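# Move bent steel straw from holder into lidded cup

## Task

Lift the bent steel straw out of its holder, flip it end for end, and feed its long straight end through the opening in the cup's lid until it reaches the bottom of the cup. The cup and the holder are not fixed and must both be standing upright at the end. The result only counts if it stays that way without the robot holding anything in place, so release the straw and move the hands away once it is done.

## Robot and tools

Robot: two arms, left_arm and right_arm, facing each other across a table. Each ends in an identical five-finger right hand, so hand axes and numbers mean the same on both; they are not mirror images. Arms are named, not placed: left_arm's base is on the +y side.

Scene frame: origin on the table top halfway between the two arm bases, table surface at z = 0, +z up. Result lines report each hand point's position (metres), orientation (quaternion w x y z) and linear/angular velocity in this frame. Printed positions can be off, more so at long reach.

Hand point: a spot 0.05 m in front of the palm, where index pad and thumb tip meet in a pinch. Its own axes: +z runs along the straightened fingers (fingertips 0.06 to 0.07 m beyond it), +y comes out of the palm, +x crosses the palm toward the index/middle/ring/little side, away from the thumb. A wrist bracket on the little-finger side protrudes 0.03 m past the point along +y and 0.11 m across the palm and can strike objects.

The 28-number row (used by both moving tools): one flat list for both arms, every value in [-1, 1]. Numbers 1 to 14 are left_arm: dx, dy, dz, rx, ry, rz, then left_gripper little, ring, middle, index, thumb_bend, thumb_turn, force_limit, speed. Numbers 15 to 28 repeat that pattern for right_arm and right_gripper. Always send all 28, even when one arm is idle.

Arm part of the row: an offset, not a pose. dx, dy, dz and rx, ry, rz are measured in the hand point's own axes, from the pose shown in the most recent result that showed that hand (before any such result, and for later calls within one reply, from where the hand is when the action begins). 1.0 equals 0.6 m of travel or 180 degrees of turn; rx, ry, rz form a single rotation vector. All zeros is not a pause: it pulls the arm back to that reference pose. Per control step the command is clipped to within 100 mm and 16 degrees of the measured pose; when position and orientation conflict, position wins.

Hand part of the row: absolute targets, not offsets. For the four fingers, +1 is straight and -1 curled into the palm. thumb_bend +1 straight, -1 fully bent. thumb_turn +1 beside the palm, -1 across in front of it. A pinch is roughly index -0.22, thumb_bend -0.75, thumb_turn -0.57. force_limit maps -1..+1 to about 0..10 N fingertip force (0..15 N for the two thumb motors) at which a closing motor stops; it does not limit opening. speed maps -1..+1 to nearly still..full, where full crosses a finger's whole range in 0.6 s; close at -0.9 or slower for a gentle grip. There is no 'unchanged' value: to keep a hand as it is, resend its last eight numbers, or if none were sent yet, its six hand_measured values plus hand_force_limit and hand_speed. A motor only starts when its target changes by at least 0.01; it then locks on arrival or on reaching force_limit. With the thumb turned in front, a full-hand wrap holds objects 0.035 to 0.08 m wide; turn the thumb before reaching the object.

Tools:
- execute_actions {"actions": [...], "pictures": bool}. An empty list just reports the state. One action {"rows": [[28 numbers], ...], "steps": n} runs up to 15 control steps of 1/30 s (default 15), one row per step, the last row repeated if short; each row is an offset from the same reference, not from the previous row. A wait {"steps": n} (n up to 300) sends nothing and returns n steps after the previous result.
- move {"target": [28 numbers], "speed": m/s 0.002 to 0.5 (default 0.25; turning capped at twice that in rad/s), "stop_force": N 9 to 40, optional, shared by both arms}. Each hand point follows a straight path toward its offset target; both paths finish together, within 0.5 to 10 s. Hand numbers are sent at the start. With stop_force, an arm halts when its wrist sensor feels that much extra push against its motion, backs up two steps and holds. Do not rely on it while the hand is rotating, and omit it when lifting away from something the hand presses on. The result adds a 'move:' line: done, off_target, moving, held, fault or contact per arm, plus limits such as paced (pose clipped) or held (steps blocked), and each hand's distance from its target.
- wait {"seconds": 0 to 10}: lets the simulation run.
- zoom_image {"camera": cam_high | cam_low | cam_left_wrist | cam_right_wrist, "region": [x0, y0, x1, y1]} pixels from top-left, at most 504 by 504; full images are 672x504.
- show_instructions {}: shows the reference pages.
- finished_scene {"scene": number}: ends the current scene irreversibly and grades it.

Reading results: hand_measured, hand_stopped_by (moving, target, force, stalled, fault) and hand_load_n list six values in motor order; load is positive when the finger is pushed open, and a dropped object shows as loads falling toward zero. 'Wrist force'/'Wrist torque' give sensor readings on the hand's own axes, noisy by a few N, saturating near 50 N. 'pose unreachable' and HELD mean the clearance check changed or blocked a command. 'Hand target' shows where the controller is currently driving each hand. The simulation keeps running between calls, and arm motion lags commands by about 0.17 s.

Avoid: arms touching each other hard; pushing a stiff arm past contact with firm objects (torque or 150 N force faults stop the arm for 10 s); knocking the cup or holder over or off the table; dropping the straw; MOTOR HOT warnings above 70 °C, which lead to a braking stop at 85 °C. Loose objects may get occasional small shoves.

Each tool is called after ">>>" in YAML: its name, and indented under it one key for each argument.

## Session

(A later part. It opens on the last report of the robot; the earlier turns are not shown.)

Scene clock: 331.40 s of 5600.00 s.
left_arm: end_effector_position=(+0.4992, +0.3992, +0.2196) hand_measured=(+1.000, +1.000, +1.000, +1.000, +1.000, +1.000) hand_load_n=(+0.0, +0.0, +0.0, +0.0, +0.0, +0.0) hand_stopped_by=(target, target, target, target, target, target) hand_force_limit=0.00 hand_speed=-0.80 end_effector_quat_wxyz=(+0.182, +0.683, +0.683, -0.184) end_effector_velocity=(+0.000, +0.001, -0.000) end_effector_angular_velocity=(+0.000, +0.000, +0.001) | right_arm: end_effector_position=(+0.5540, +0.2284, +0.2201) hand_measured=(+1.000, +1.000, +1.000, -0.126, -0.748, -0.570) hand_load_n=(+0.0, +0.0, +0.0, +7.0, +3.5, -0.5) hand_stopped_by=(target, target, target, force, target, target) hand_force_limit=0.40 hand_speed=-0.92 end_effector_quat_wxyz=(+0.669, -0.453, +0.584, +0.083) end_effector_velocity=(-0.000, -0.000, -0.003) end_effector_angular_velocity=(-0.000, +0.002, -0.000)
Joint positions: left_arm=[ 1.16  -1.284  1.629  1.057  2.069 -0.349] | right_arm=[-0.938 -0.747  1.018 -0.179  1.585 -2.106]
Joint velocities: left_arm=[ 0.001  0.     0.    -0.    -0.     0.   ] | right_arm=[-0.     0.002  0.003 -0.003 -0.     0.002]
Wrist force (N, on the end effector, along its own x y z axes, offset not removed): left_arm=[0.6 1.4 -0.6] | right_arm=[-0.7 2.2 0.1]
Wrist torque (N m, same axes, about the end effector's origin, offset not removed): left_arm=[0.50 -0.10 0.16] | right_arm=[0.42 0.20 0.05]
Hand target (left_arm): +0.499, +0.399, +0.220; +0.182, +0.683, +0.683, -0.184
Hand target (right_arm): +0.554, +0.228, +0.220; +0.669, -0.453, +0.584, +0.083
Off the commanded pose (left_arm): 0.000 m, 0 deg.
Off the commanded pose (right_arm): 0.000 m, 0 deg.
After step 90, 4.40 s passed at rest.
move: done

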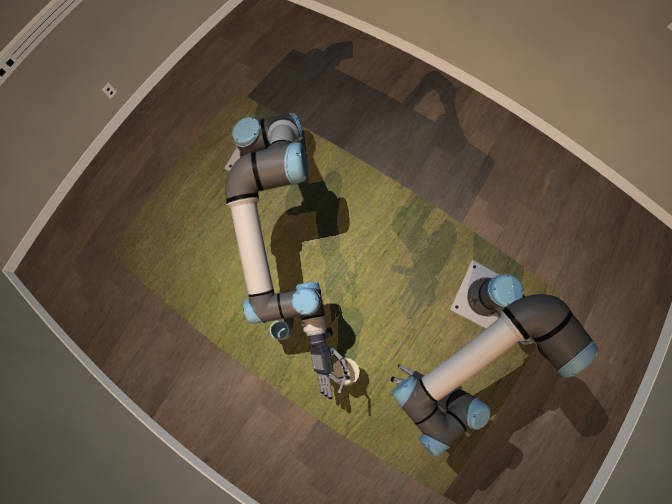

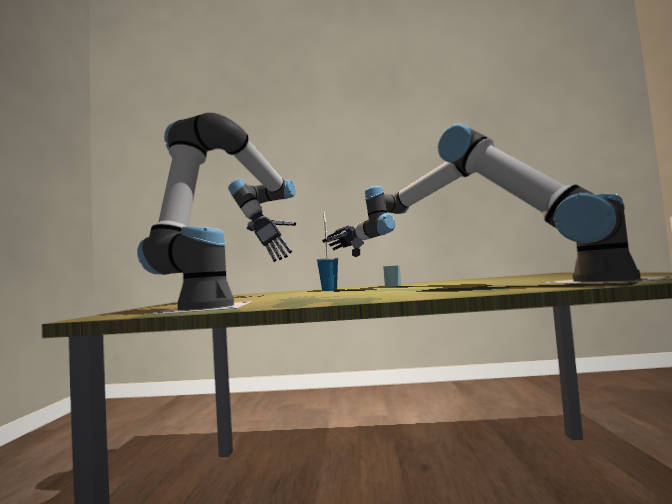

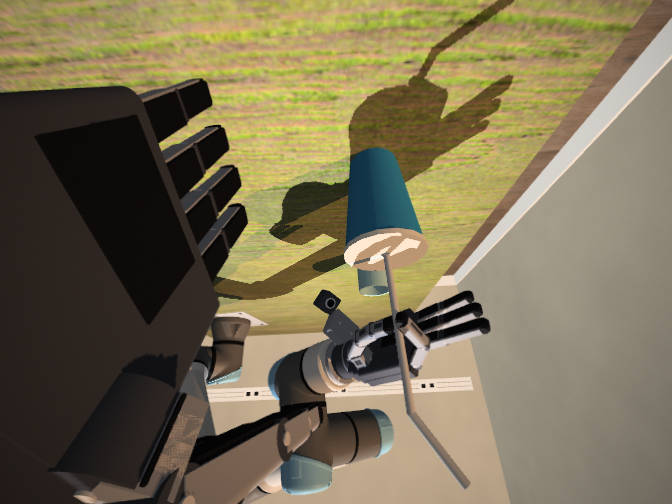

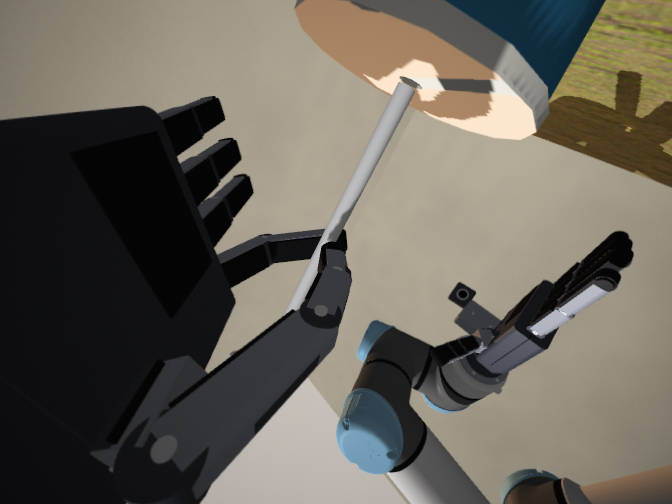

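>>> move:
  target: [0,0,0,0,0,0,1,1,1,1,1,1,0,-0.8, -0.0005,0.0011,-0.0012,0,0,0,1,1,1,-0.4,-0.75,-0.57,0.4,-0.92]
  speed: 0.01

>>> move:
  target: [0,0,0,0,0,0,1,1,1,1,1,1,0,-0.8, 0.0214,0.0127,0.0023,0,0,0,1,1,1,-0.4,-0.75,-0.57,0.4,-0.92]
  speed: 0.012

>>> zoom_image:
  camera: "cam_left_wrist"
  region: [345, 220, 435, 300]

Scene clock: 339.27 s of 5600.00 s.
left_arm: end_effector_position=(+0.4992, +0.3992, +0.2196) hand_measured=(+1.000, +1.000, +1.000, +1.000, +1.000, +1.000) hand_load_n=(+0.0, +0.0, +0.0, +0.0, +0.0, +0.0) hand_stopped_by=(target, target, target, target, target, target) hand_force_limit=0.00 hand_speed=-0.80 end_effector_quat_wxyz=(+0.182, +0.683, +0.683, -0.184) end_effector_velocity=(+0.000, +0.000, -0.000) end_effector_angular_velocity=(+0.000, -0.000, +0.001) | right_arm: end_effector_position=(+0.5530, +0.2284, +0.2201) hand_measured=(+1.000, +1.000, +1.000, -0.126, -0.748, -0.570) hand_load_n=(+0.0, +0.0, +0.0, +7.0, +3.5, -0.5) hand_stopped_by=(target, target, target, force, target, target) hand_force_limit=0.40 hand_speed=-0.92 end_effector_quat_wxyz=(+0.669, -0.453, +0.584, +0.083) end_effector_velocity=(-0.001, +0.000, +0.000) end_effector_angular_velocity=(-0.001, -0.001, +0.001)
Joint positions: left_arm=[ 1.16  -1.284  1.629  1.057  2.069 -0.349] | right_arm=[-0.937 -0.749  1.021 -0.181  1.586 -2.105]
Joint velocities: left_arm=[ 0.001  0.    -0.    -0.    -0.    -0.   ] | right_arm=[ 0.001 -0.     0.     0.    -0.    -0.001]
Wrist force (N, on the end effector, along its own x y z axes, offset not removed): left_arm=[0.9 0.8 -1.7] | right_arm=[1.0 1.3 -2.2]
Wrist torque (N m, same axes, about the end effector's origin, offset not removed): left_arm=[0.44 -0.22 0.13] | right_arm=[0.27 -0.08 0.26]
Hand target (left_arm): +0.499, +0.399, +0.220; +0.182, +0.683, +0.683, -0.184
Hand target (right_arm): +0.553, +0.228, +0.220; +0.669, -0.453, +0.584, +0.083
Off the commanded pose (left_arm): 0.000 m, 0 deg.
Off the commanded pose (right_arm): 0.000 m, 0 deg.
After step 90, 4.17 s passed at rest.
move: done

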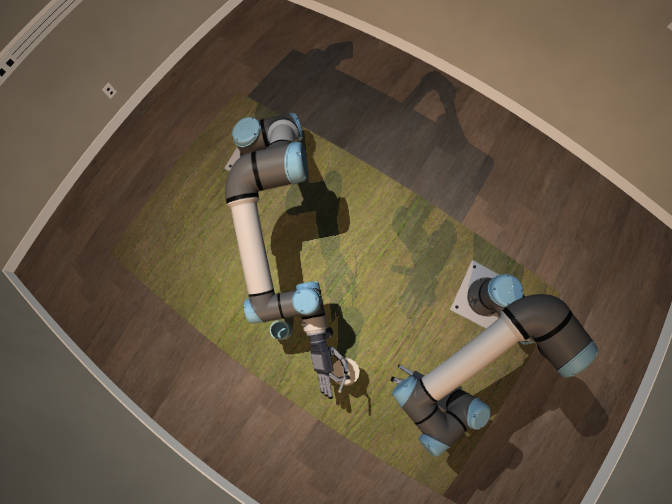

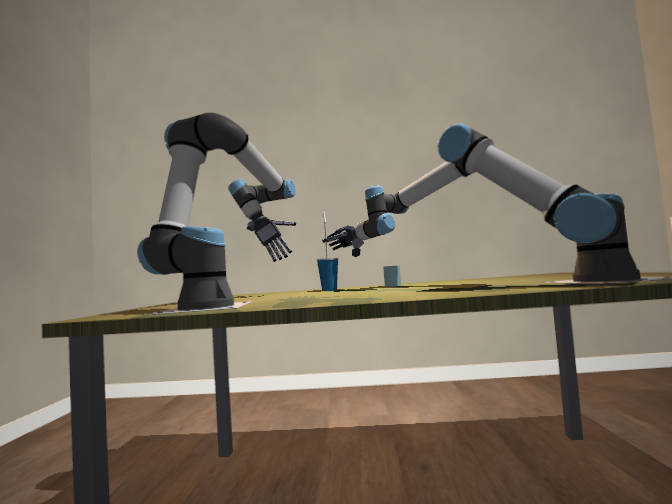

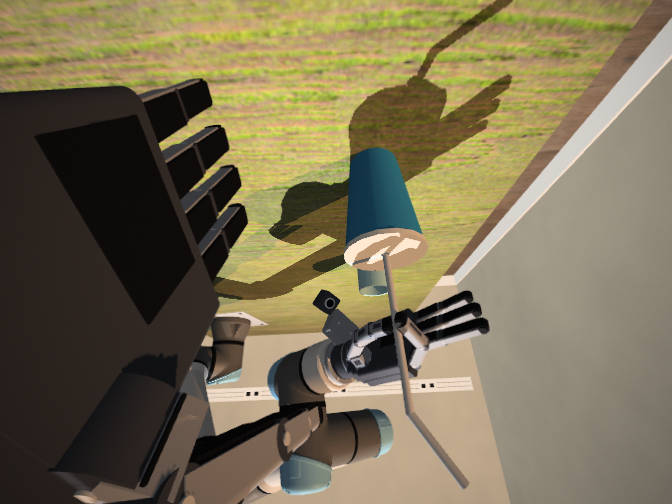

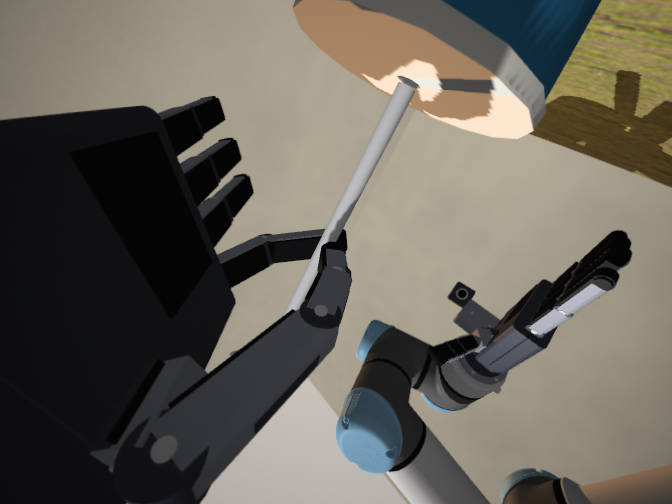

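Scene clock: 340.73 s of 5600.00 s.
left_arm: end_effector_position=(+0.4992, +0.3992, +0.2196) hand_measured=(+1.000, +1.000, +1.000, +1.000, +1.000, +1.000) hand_load_n=(+0.0, +0.0, +0.0, +0.0, +0.0, +0.0) hand_stopped_by=(target, target, target, target, target, target) hand_force_limit=0.00 hand_speed=-0.80 end_effector_quat_wxyz=(+0.182, +0.683, +0.683, -0.184) end_effector_velocity=(+0.000, +0.000, +0.000) end_effector_angular_velocity=(-0.001, -0.000, +0.000) | right_arm: end_effector_position=(+0.5530, +0.2284, +0.2052) hand_measured=(+1.000, +1.000, +1.000, -0.126, -0.748, -0.570) hand_load_n=(+0.0, +0.0, +0.0, +7.0, +3.5, -0.5) hand_stopped_by=(target, target, target, force, target, target) hand_force_limit=0.40 hand_speed=-0.92 end_effector_quat_wxyz=(+0.669, -0.453, +0.584, +0.083) end_effector_velocity=(+0.000, +0.000, -0.001) end_effector_angular_velocity=(-0.000, -0.001, +0.000)
Joint positions: left_arm=[ 1.16  -1.284  1.629  1.057  2.069 -0.349] | right_arm=[-0.937 -0.737  1.039 -0.211  1.586 -2.105]
Joint velocities: left_arm=[ 0.001 -0.     0.    -0.     0.001  0.   ] | right_arm=[-0.     0.001  0.001 -0.003 -0.    -0.001]
Wrist force (N, on the end effector, along its own x y z axes, offset not removed): left_arm=[0.3 0.3 -2.7] | right_arm=[-2.4 1.4 1.8]
Wrist torque (N m, same axes, about the end effector's origin, offset not removed): left_arm=[0.56 -0.14 0.08] | right_arm=[0.20 0.51 -0.07]
Hand target (left_arm): +0.499, +0.399, +0.220; +0.182, +0.683, +0.683, -0.184
Hand target (right_arm): +0.553, +0.228, +0.205; +0.669, -0.453, +0.584, +0.083
Off the commanded pose (left_arm): 0.000 m, 0 deg.
Off the commanded pose (right_arm): 0.000 m, 0 deg.
move: done

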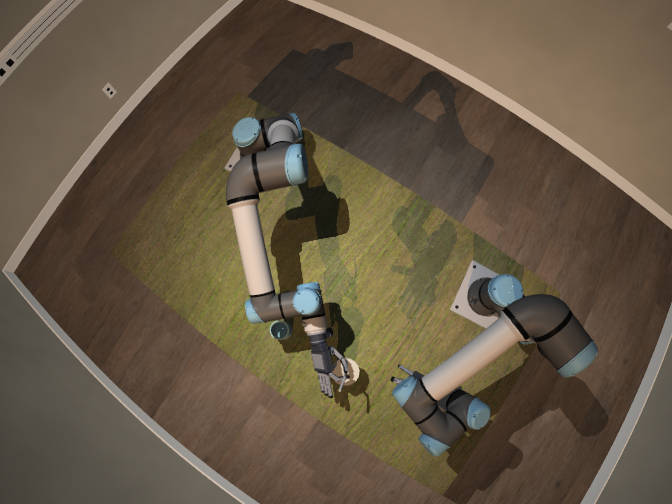

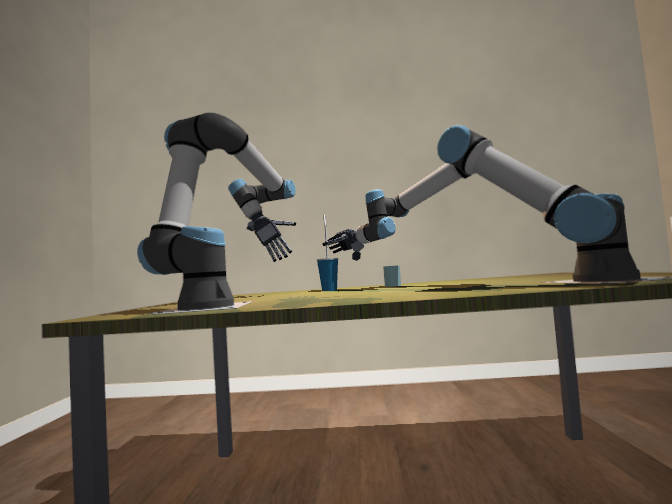

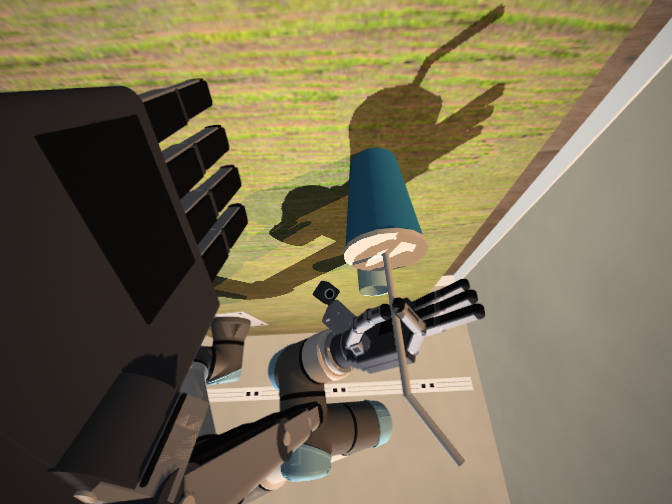

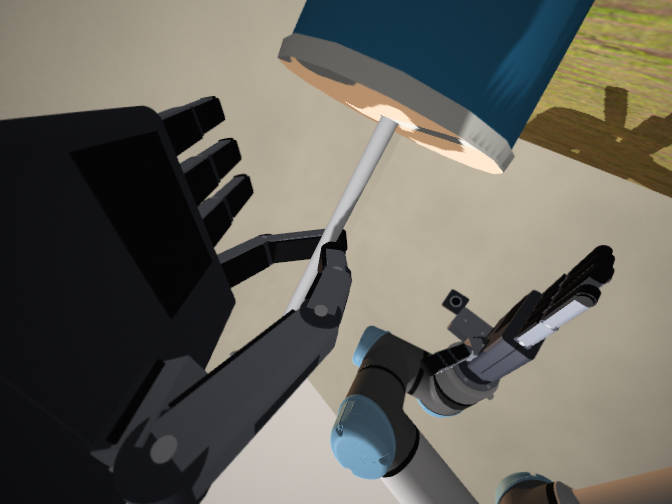

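Region (345, 220, 435, 300) of cam_left_wrist's 672x504 image, scaled by 5.600, with more detail than that image has.

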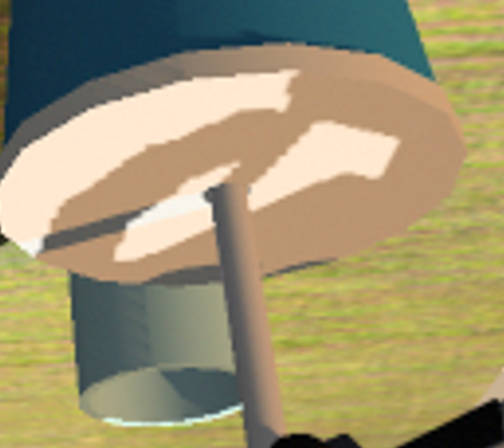

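>>> move:
  target: [0,0,0,0,0,0,1,1,1,1,1,1,0,-0.8, 0.0500,0.0297,0.0054,0,0,0,1,1,1,-0.4,-0.75,-0.57,0.4,-0.92]
  speed: 0.02

>>> zoom_image:
  camera: "cam_left_wrist"
  region: [310, 210, 490, 430]

>>> zoom_image:
  camera: "cam_low"
  region: [280, 200, 380, 300]

Scene clock: 346.90 s of 5600.00 s.
left_arm: end_effector_position=(+0.4992, +0.3992, +0.2196) hand_measured=(+1.000, +1.000, +1.000, +1.000, +1.000, +1.000) hand_load_n=(+0.0, +0.0, +0.0, +0.0, +0.0, +0.0) hand_stopped_by=(target, target, target, target, target, target) hand_force_limit=0.00 hand_speed=-0.80 end_effector_quat_wxyz=(+0.182, +0.683, +0.683, -0.184) end_effector_velocity=(+0.000, -0.001, +0.000) end_effector_angular_velocity=(-0.001, -0.001, -0.001) | right_arm: end_effector_position=(+0.5530, +0.2283, +0.1703) hand_measured=(+1.000, +1.000, +1.000, -0.126, -0.748, -0.570) hand_load_n=(+0.0, +0.0, +0.0, +7.0, +3.5, -0.5) hand_stopped_by=(target, target, target, force, target, target) hand_force_limit=0.40 hand_speed=-0.92 end_effector_quat_wxyz=(+0.669, -0.453, +0.584, +0.083) end_effector_velocity=(-0.000, -0.000, -0.002) end_effector_angular_velocity=(+0.000, +0.003, -0.001)
Joint positions: left_arm=[ 1.16  -1.284  1.629  1.057  2.069 -0.349] | right_arm=[-0.937 -0.706  1.076 -0.278  1.586 -2.105]
Joint velocities: left_arm=[-0.001 -0.    -0.    -0.001  0.    -0.001] | right_arm=[-0.     0.001  0.003 -0.002  0.     0.002]
Wrist force (N, on the end effector, along its own x y z axes, offset not removed): left_arm=[-1.0 0.5 -1.5] | right_arm=[0.3 -2.3 -2.4]
Wrist torque (N m, same axes, about the end effector's origin, offset not removed): left_arm=[0.43 0.06 0.20] | right_arm=[-0.28 0.17 -0.14]
Hand target (left_arm): +0.499, +0.399, +0.220; +0.182, +0.683, +0.683, -0.184
Hand target (right_arm): +0.553, +0.228, +0.170; +0.669, -0.453, +0.584, +0.083
Off the commanded pose (left_arm): 0.000 m, 0 deg.
Off the commanded pose (right_arm): 0.000 m, 0 deg.
After step 90, 1.13 s passed at rest.
move: done

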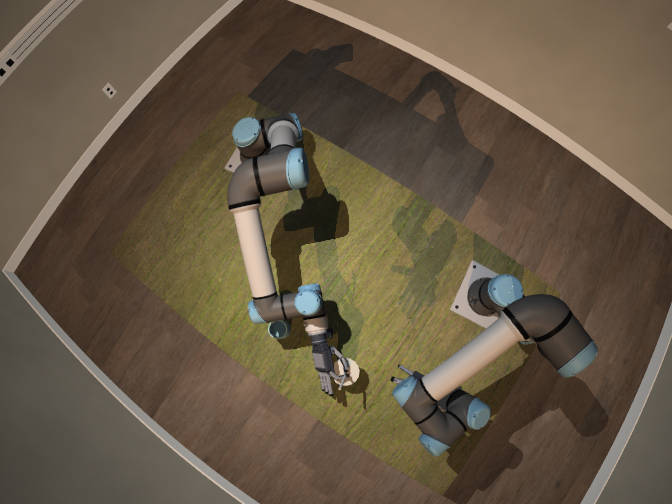

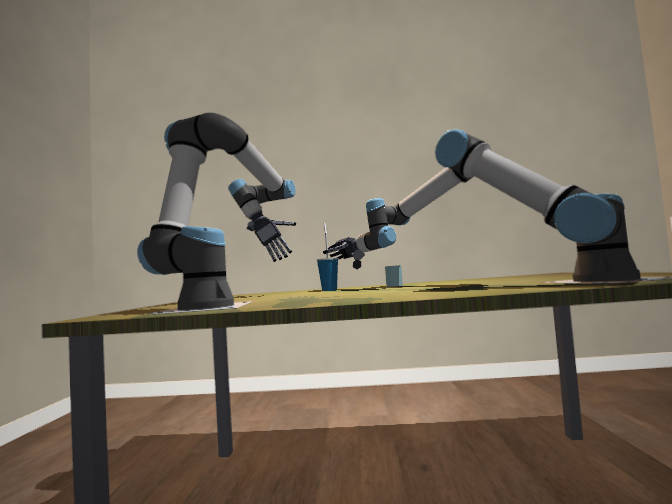

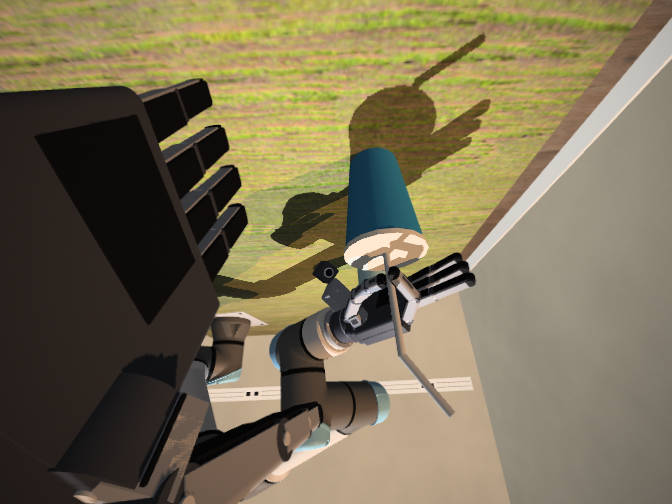

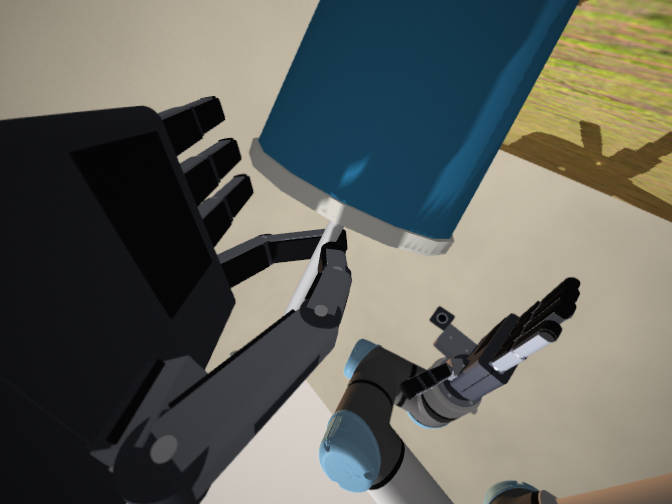

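Region (310, 210, 490, 430) of cam_left_wrist's 672x504 image, scaled by 2.291, with more detail than that image has; it fills the left 412 columns of this view, and the rest is white.

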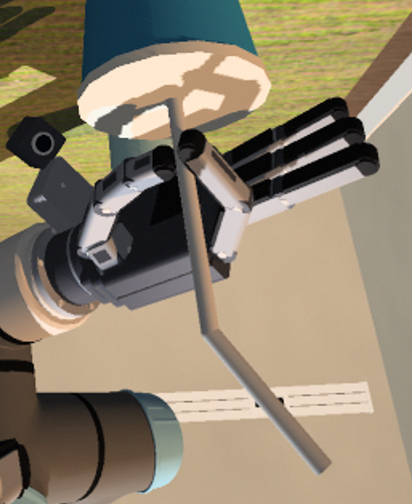

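Region (280, 200, 380, 300) of cam_low's 672x504 image, scaled by 5.040, with more detail than that image has.

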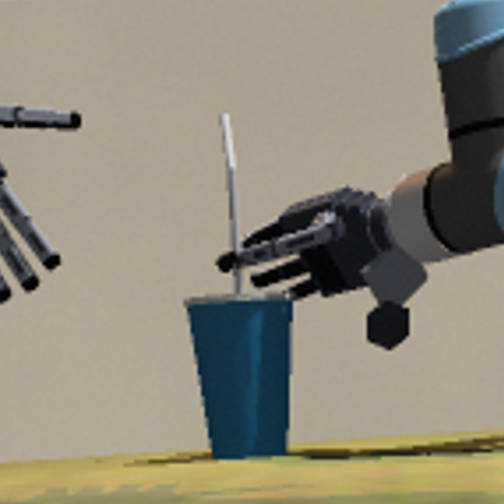

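>>> move:
  target: [-0.1198,0.106,-0.0191,0.0591,-0.2841,-0.2985,1,1,1,1,-0.75,-0.57,0.2,0, 0,0,0,0,0,0,1,1,1,-0.4,-0.75,-0.57,0.4,-0.92]
  speed: 0.3

Scene clock: 384.63 s of 5600.00 s.
left_arm: end_effector_position=(+0.5630, +0.3426, +0.2654) hand_measured=(+1.000, +1.000, +1.000, +1.000, -0.750, -0.570) hand_load_n=(+0.0, +0.0, +0.0, +0.0, +0.0, +0.0) hand_stopped_by=(target, target, target, target, target, target) hand_force_limit=0.20 hand_speed=0.00 end_effector_quat_wxyz=(+0.289, +0.183, +0.749, -0.568) end_effector_velocity=(+0.000, -0.001, +0.000) end_effector_angular_velocity=(-0.008, -0.002, +0.009) | right_arm: end_effector_position=(+0.5530, +0.2283, +0.1703) hand_measured=(+1.000, +1.000, +1.000, -0.126, -0.748, -0.570) hand_load_n=(+0.0, +0.0, +0.0, +7.0, +3.5, -0.5) hand_stopped_by=(target, target, target, force, target, target) hand_force_limit=0.40 hand_speed=-0.92 end_effector_quat_wxyz=(+0.669, -0.453, +0.584, +0.083) end_effector_velocity=(-0.000, -0.001, -0.001) end_effector_angular_velocity=(-0.003, -0.000, -0.000)
Joint positions: left_arm=[ 1.194 -1.395  1.79  -0.016  2.609 -2.102] | right_arm=[-0.937 -0.706  1.076 -0.278  1.586 -2.105]
Joint velocities: left_arm=[-0.004 -0.008  0.013 -0.029 -0.009 -0.022] | right_arm=[-0.     0.     0.002  0.001  0.    -0.003]
Wrist force (N, on the end effector, along its own x y z axes, offset not removed): left_arm=[-0.3 0.9 -0.9] | right_arm=[2.4 -0.4 -1.8]
Wrist torque (N m, same axes, about the end effector's origin, offset not removed): left_arm=[0.35 -0.11 0.12] | right_arm=[-0.08 -0.18 0.12]
Hand target (left_arm): +0.563, +0.343, +0.265; +0.289, +0.182, +0.748, -0.568
Hand target (right_arm): +0.553, +0.228, +0.170; +0.669, -0.453, +0.584, +0.083
Off the commanded pose (left_arm): 0.000 m, 0 deg.
Off the commanded pose (right_arm): 0.000 m, 0 deg.
After step 90, 31.93 s passed at rest.
move: done

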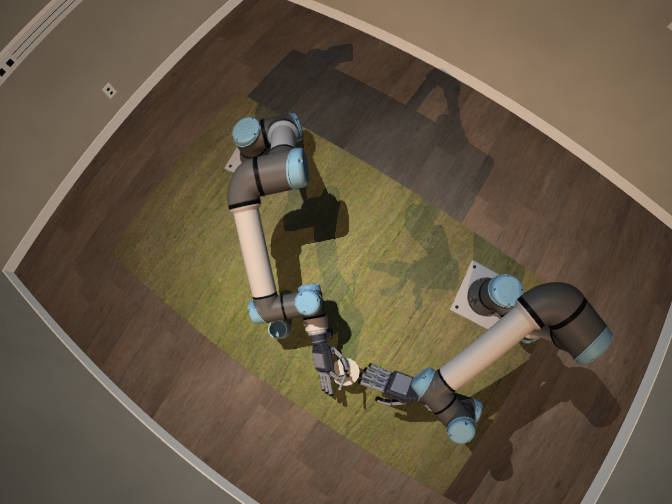

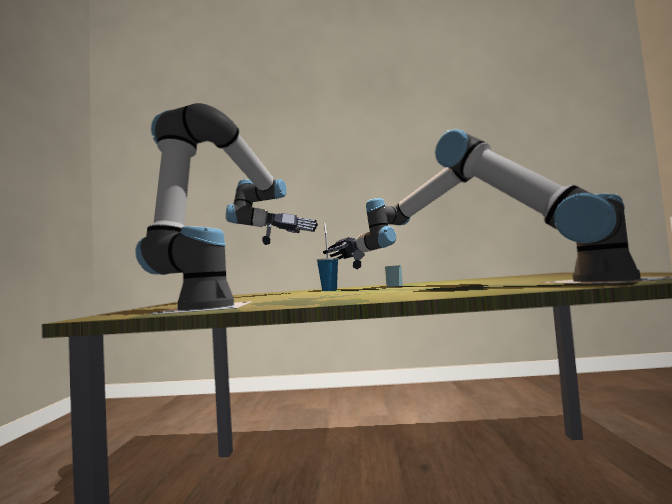

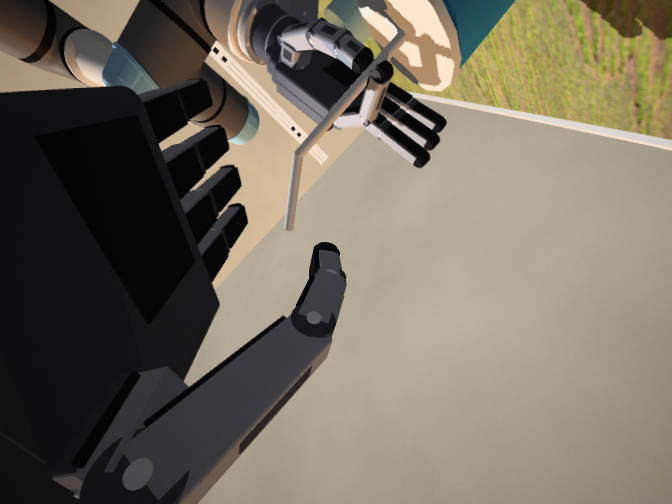

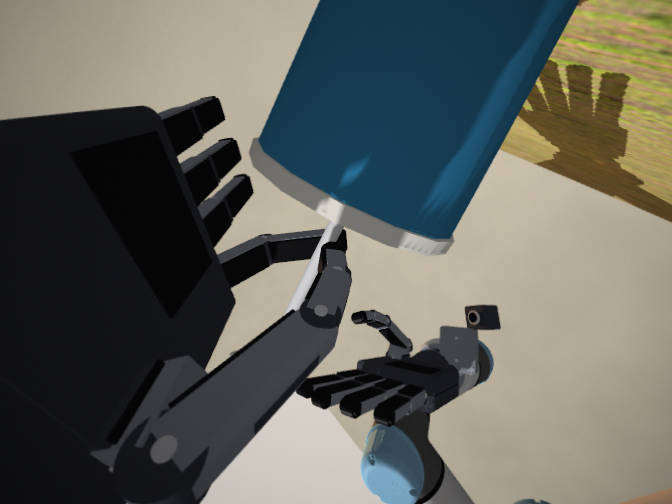

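>>> move:
  target: [0,-0.0297,0.1374,0,0,0,1,1,1,1,-0.75,-0.57,0.2,0, 0,0,0,0,0,0,1,1,1,-0.4,-0.75,-0.57,0.4,-0.92]
  speed: 0.08

>>> zoom_image:
  camera: "cam_low"
  region: [280, 200, 380, 300]

>>> zoom_image:
  camera: "cam_high"
  region: [300, 330, 400, 420]

Scene clock: 401.77 s of 5600.00 s.
left_arm: end_effector_position=(+0.5707, +0.2588, +0.2633) hand_measured=(+1.000, +1.000, +1.000, +1.000, -0.750, -0.570) hand_load_n=(+0.0, +0.0, +0.0, +0.0, +0.0, +0.0) hand_stopped_by=(target, target, target, target, target, target) hand_force_limit=0.20 hand_speed=0.00 end_effector_quat_wxyz=(+0.289, +0.183, +0.749, -0.568) end_effector_velocity=(+0.000, -0.001, -0.001) end_effector_angular_velocity=(+0.000, +0.000, +0.001) | right_arm: end_effector_position=(+0.5530, +0.2283, +0.1703) hand_measured=(+1.000, +1.000, +1.000, -0.126, -0.748, -0.570) hand_load_n=(+0.0, +0.0, +0.0, +7.0, +3.5, -0.5) hand_stopped_by=(target, target, target, force, target, target) hand_force_limit=0.40 hand_speed=-0.92 end_effector_quat_wxyz=(+0.669, -0.453, +0.584, +0.083) end_effector_velocity=(-0.000, +0.000, -0.000) end_effector_angular_velocity=(-0.001, -0.001, +0.001)
Joint positions: left_arm=[ 1.007 -1.387  1.778 -0.099  2.433 -2.207] | right_arm=[-0.937 -0.706  1.076 -0.278  1.586 -2.105]
Joint velocities: left_arm=[-0.003  0.001  0.    -0.002 -0.004 -0.002] | right_arm=[ 0.    -0.     0.001 -0.001 -0.    -0.002]
Wrist force (N, on the end effector, along its own x y z axes, offset not removed): left_arm=[0.7 1.3 -0.9] | right_arm=[1.0 -1.4 -2.1]
Wrist torque (N m, same axes, about the end effector's origin, offset not removed): left_arm=[0.36 -0.14 0.21] | right_arm=[-0.21 0.01 0.05]
Hand target (left_arm): +0.571, +0.259, +0.263; +0.289, +0.183, +0.749, -0.568
Hand target (right_arm): +0.553, +0.228, +0.170; +0.669, -0.453, +0.584, +0.083
Off the commanded pose (left_arm): 0.000 m, 0 deg.
Off the commanded pose (right_arm): 0.000 m, 0 deg.
After step 90, 12.67 s passed at rest.
move: done

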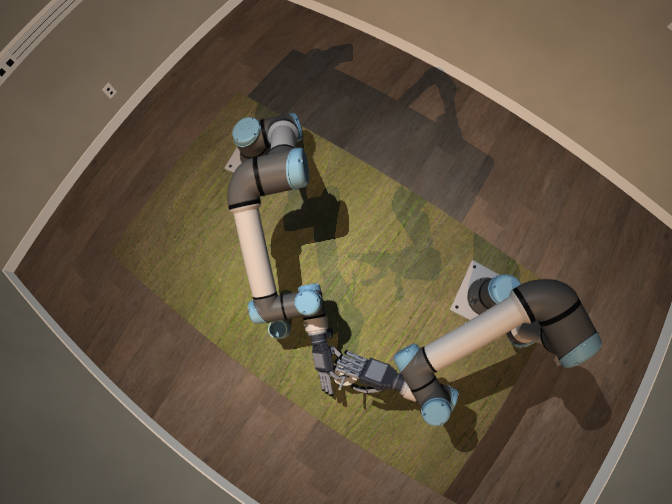

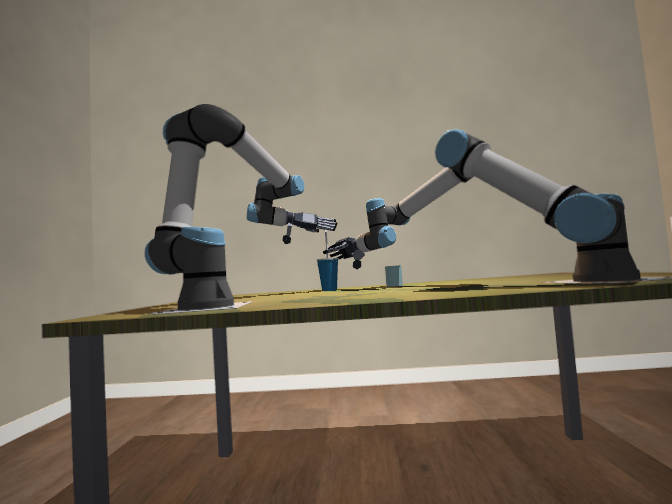

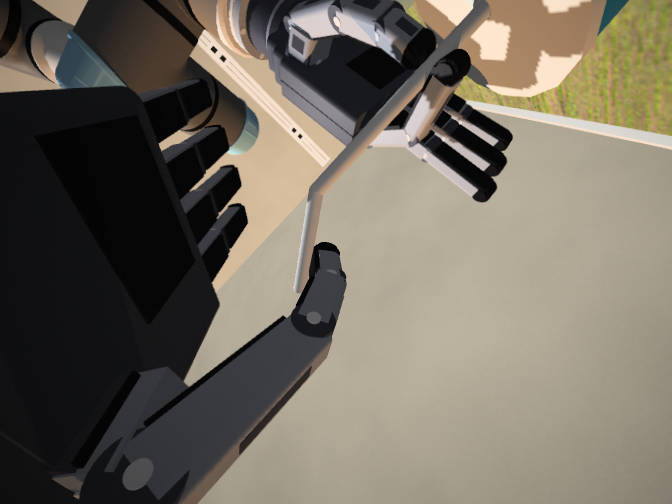

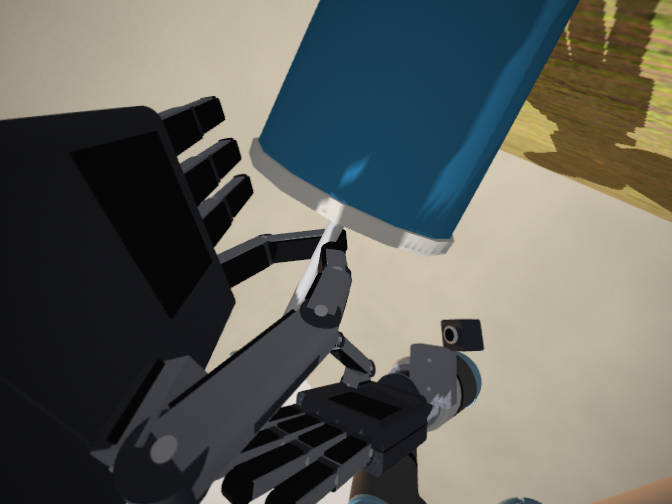

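Region (280, 200, 380, 300) of cam_low's 672x504 image, scaled by 5.040, with more detail than that image has.

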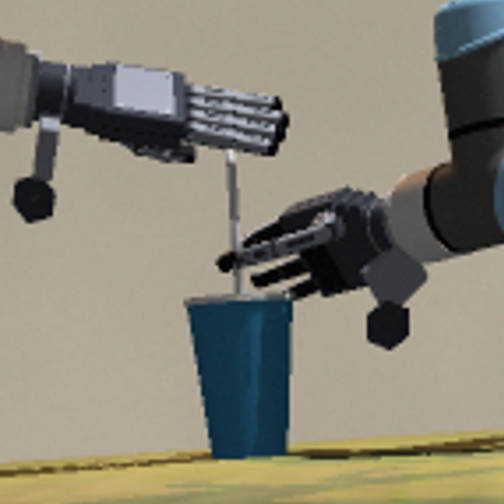

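Region (300, 330, 400, 420) of cam_high's 672x504 image, scaled by 5.040, with more detail than that image has; it fills the top 454 rows of this view, and the rest is white.

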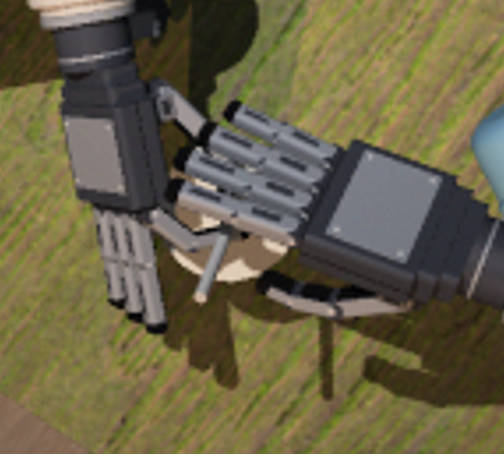

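>>> move:
  target: [0,-0.0092,0.0365,0,0,0,1,1,1,1,-0.75,-0.57,0.2,0, 0,0,0,0,0,0,1,1,1,-0.4,-0.75,-0.57,0.4,-0.92]
  speed: 0.03

>>> zoom_image:
  camera: "cam_low"
  region: [295, 205, 365, 275]

>>> zoom_image:
  camera: "cam_high"
  region: [315, 345, 385, 405]

Scene clock: 415.00 s of 5600.00 s.
left_arm: end_effector_position=(+0.5722, +0.2365, +0.2633) hand_measured=(+1.000, +1.000, +1.000, +1.000, -0.750, -0.570) hand_load_n=(+0.0, +0.0, +0.0, +0.0, +0.0, +0.0) hand_stopped_by=(target, target, target, target, target, target) hand_force_limit=0.20 hand_speed=0.00 end_effector_quat_wxyz=(+0.289, +0.183, +0.749, -0.568) end_effector_velocity=(+0.000, -0.001, -0.000) end_effector_angular_velocity=(+0.000, +0.000, +0.002) | right_arm: end_effector_position=(+0.5530, +0.2283, +0.1703) hand_measured=(+1.000, +1.000, +1.000, -0.126, -0.748, -0.570) hand_load_n=(+0.0, +0.0, +0.0, +7.0, +3.5, -0.5) hand_stopped_by=(target, target, target, force, target, target) hand_force_limit=0.40 hand_speed=-0.92 end_effector_quat_wxyz=(+0.669, -0.453, +0.584, +0.083) end_effector_velocity=(-0.000, +0.000, -0.000) end_effector_angular_velocity=(+0.001, +0.002, +0.001)
Joint positions: left_arm=[ 0.961 -1.378  1.766 -0.11   2.388 -2.227] | right_arm=[-0.937 -0.706  1.076 -0.278  1.586 -2.105]
Joint velocities: left_arm=[-0.002  0.001 -0.001 -0.001 -0.003 -0.001] | right_arm=[ 0.     0.     0.     0.001 -0.     0.002]
Wrist force (N, on the end effector, along its own x y z axes, offset not removed): left_arm=[-0.9 0.5 0.1] | right_arm=[0.9 -1.7 -0.7]
Wrist torque (N m, same axes, about the end effector's origin, offset not removed): left_arm=[0.28 0.07 0.07] | right_arm=[-0.31 -0.02 -0.05]
Hand target (left_arm): +0.572, +0.236, +0.263; +0.289, +0.183, +0.749, -0.568
Hand target (right_arm): +0.553, +0.228, +0.170; +0.669, -0.453, +0.584, +0.083
Off the commanded pose (left_arm): 0.000 m, 0 deg.
Off the commanded pose (right_arm): 0.000 m, 0 deg.
After step 90, 9.17 s passed at rest.
move: done

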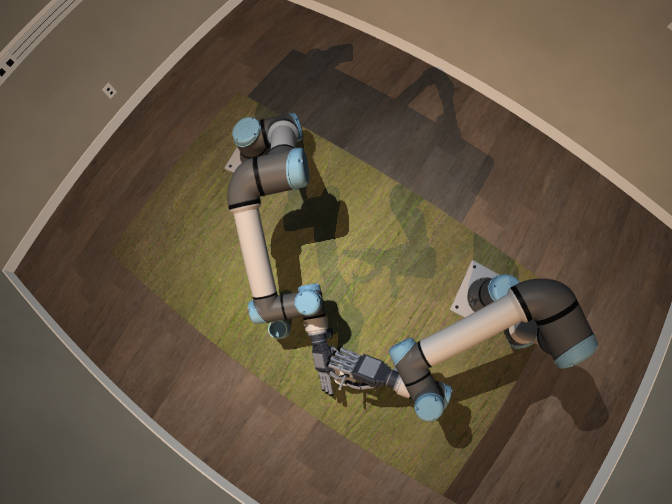

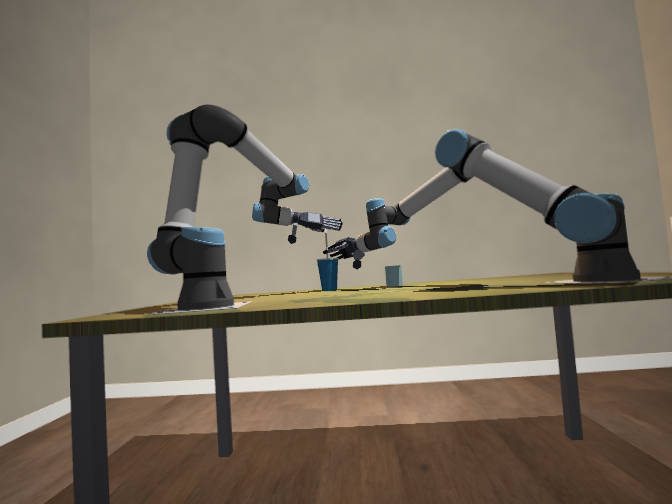

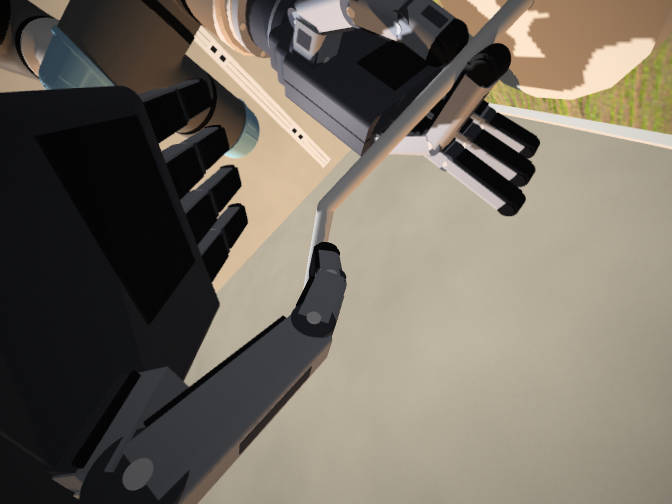

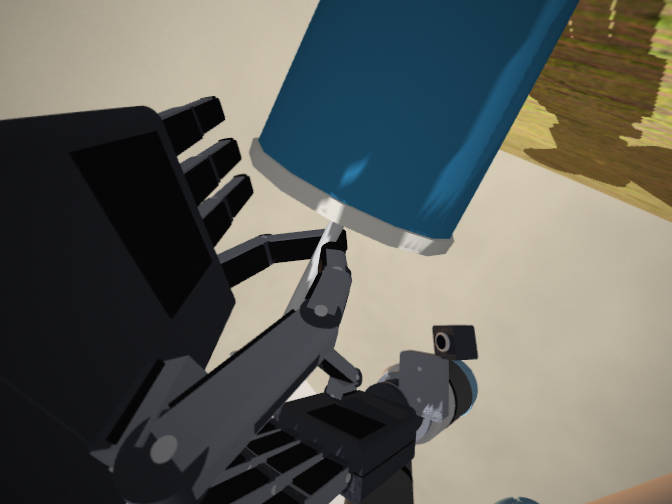

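Region (295, 205, 365, 275) of cam_low's 672x504 image, scaled by 7.200, with more detail than that image has.

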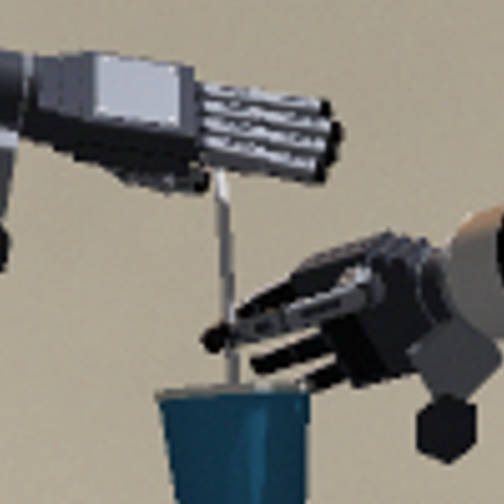

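Region (315, 345, 385, 405) of cam_high's 672x504 image, scaled by 7.200, with more detail than that image has; it fills the top 432 rows of this view, and the rest is white.

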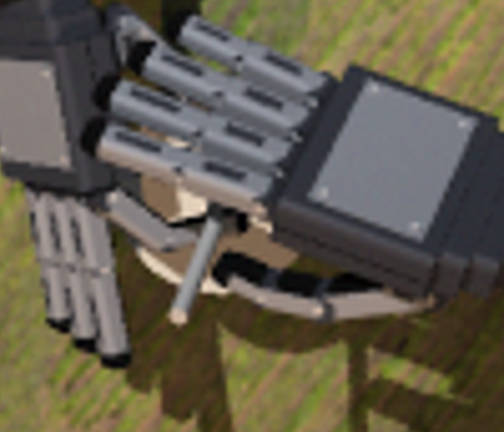

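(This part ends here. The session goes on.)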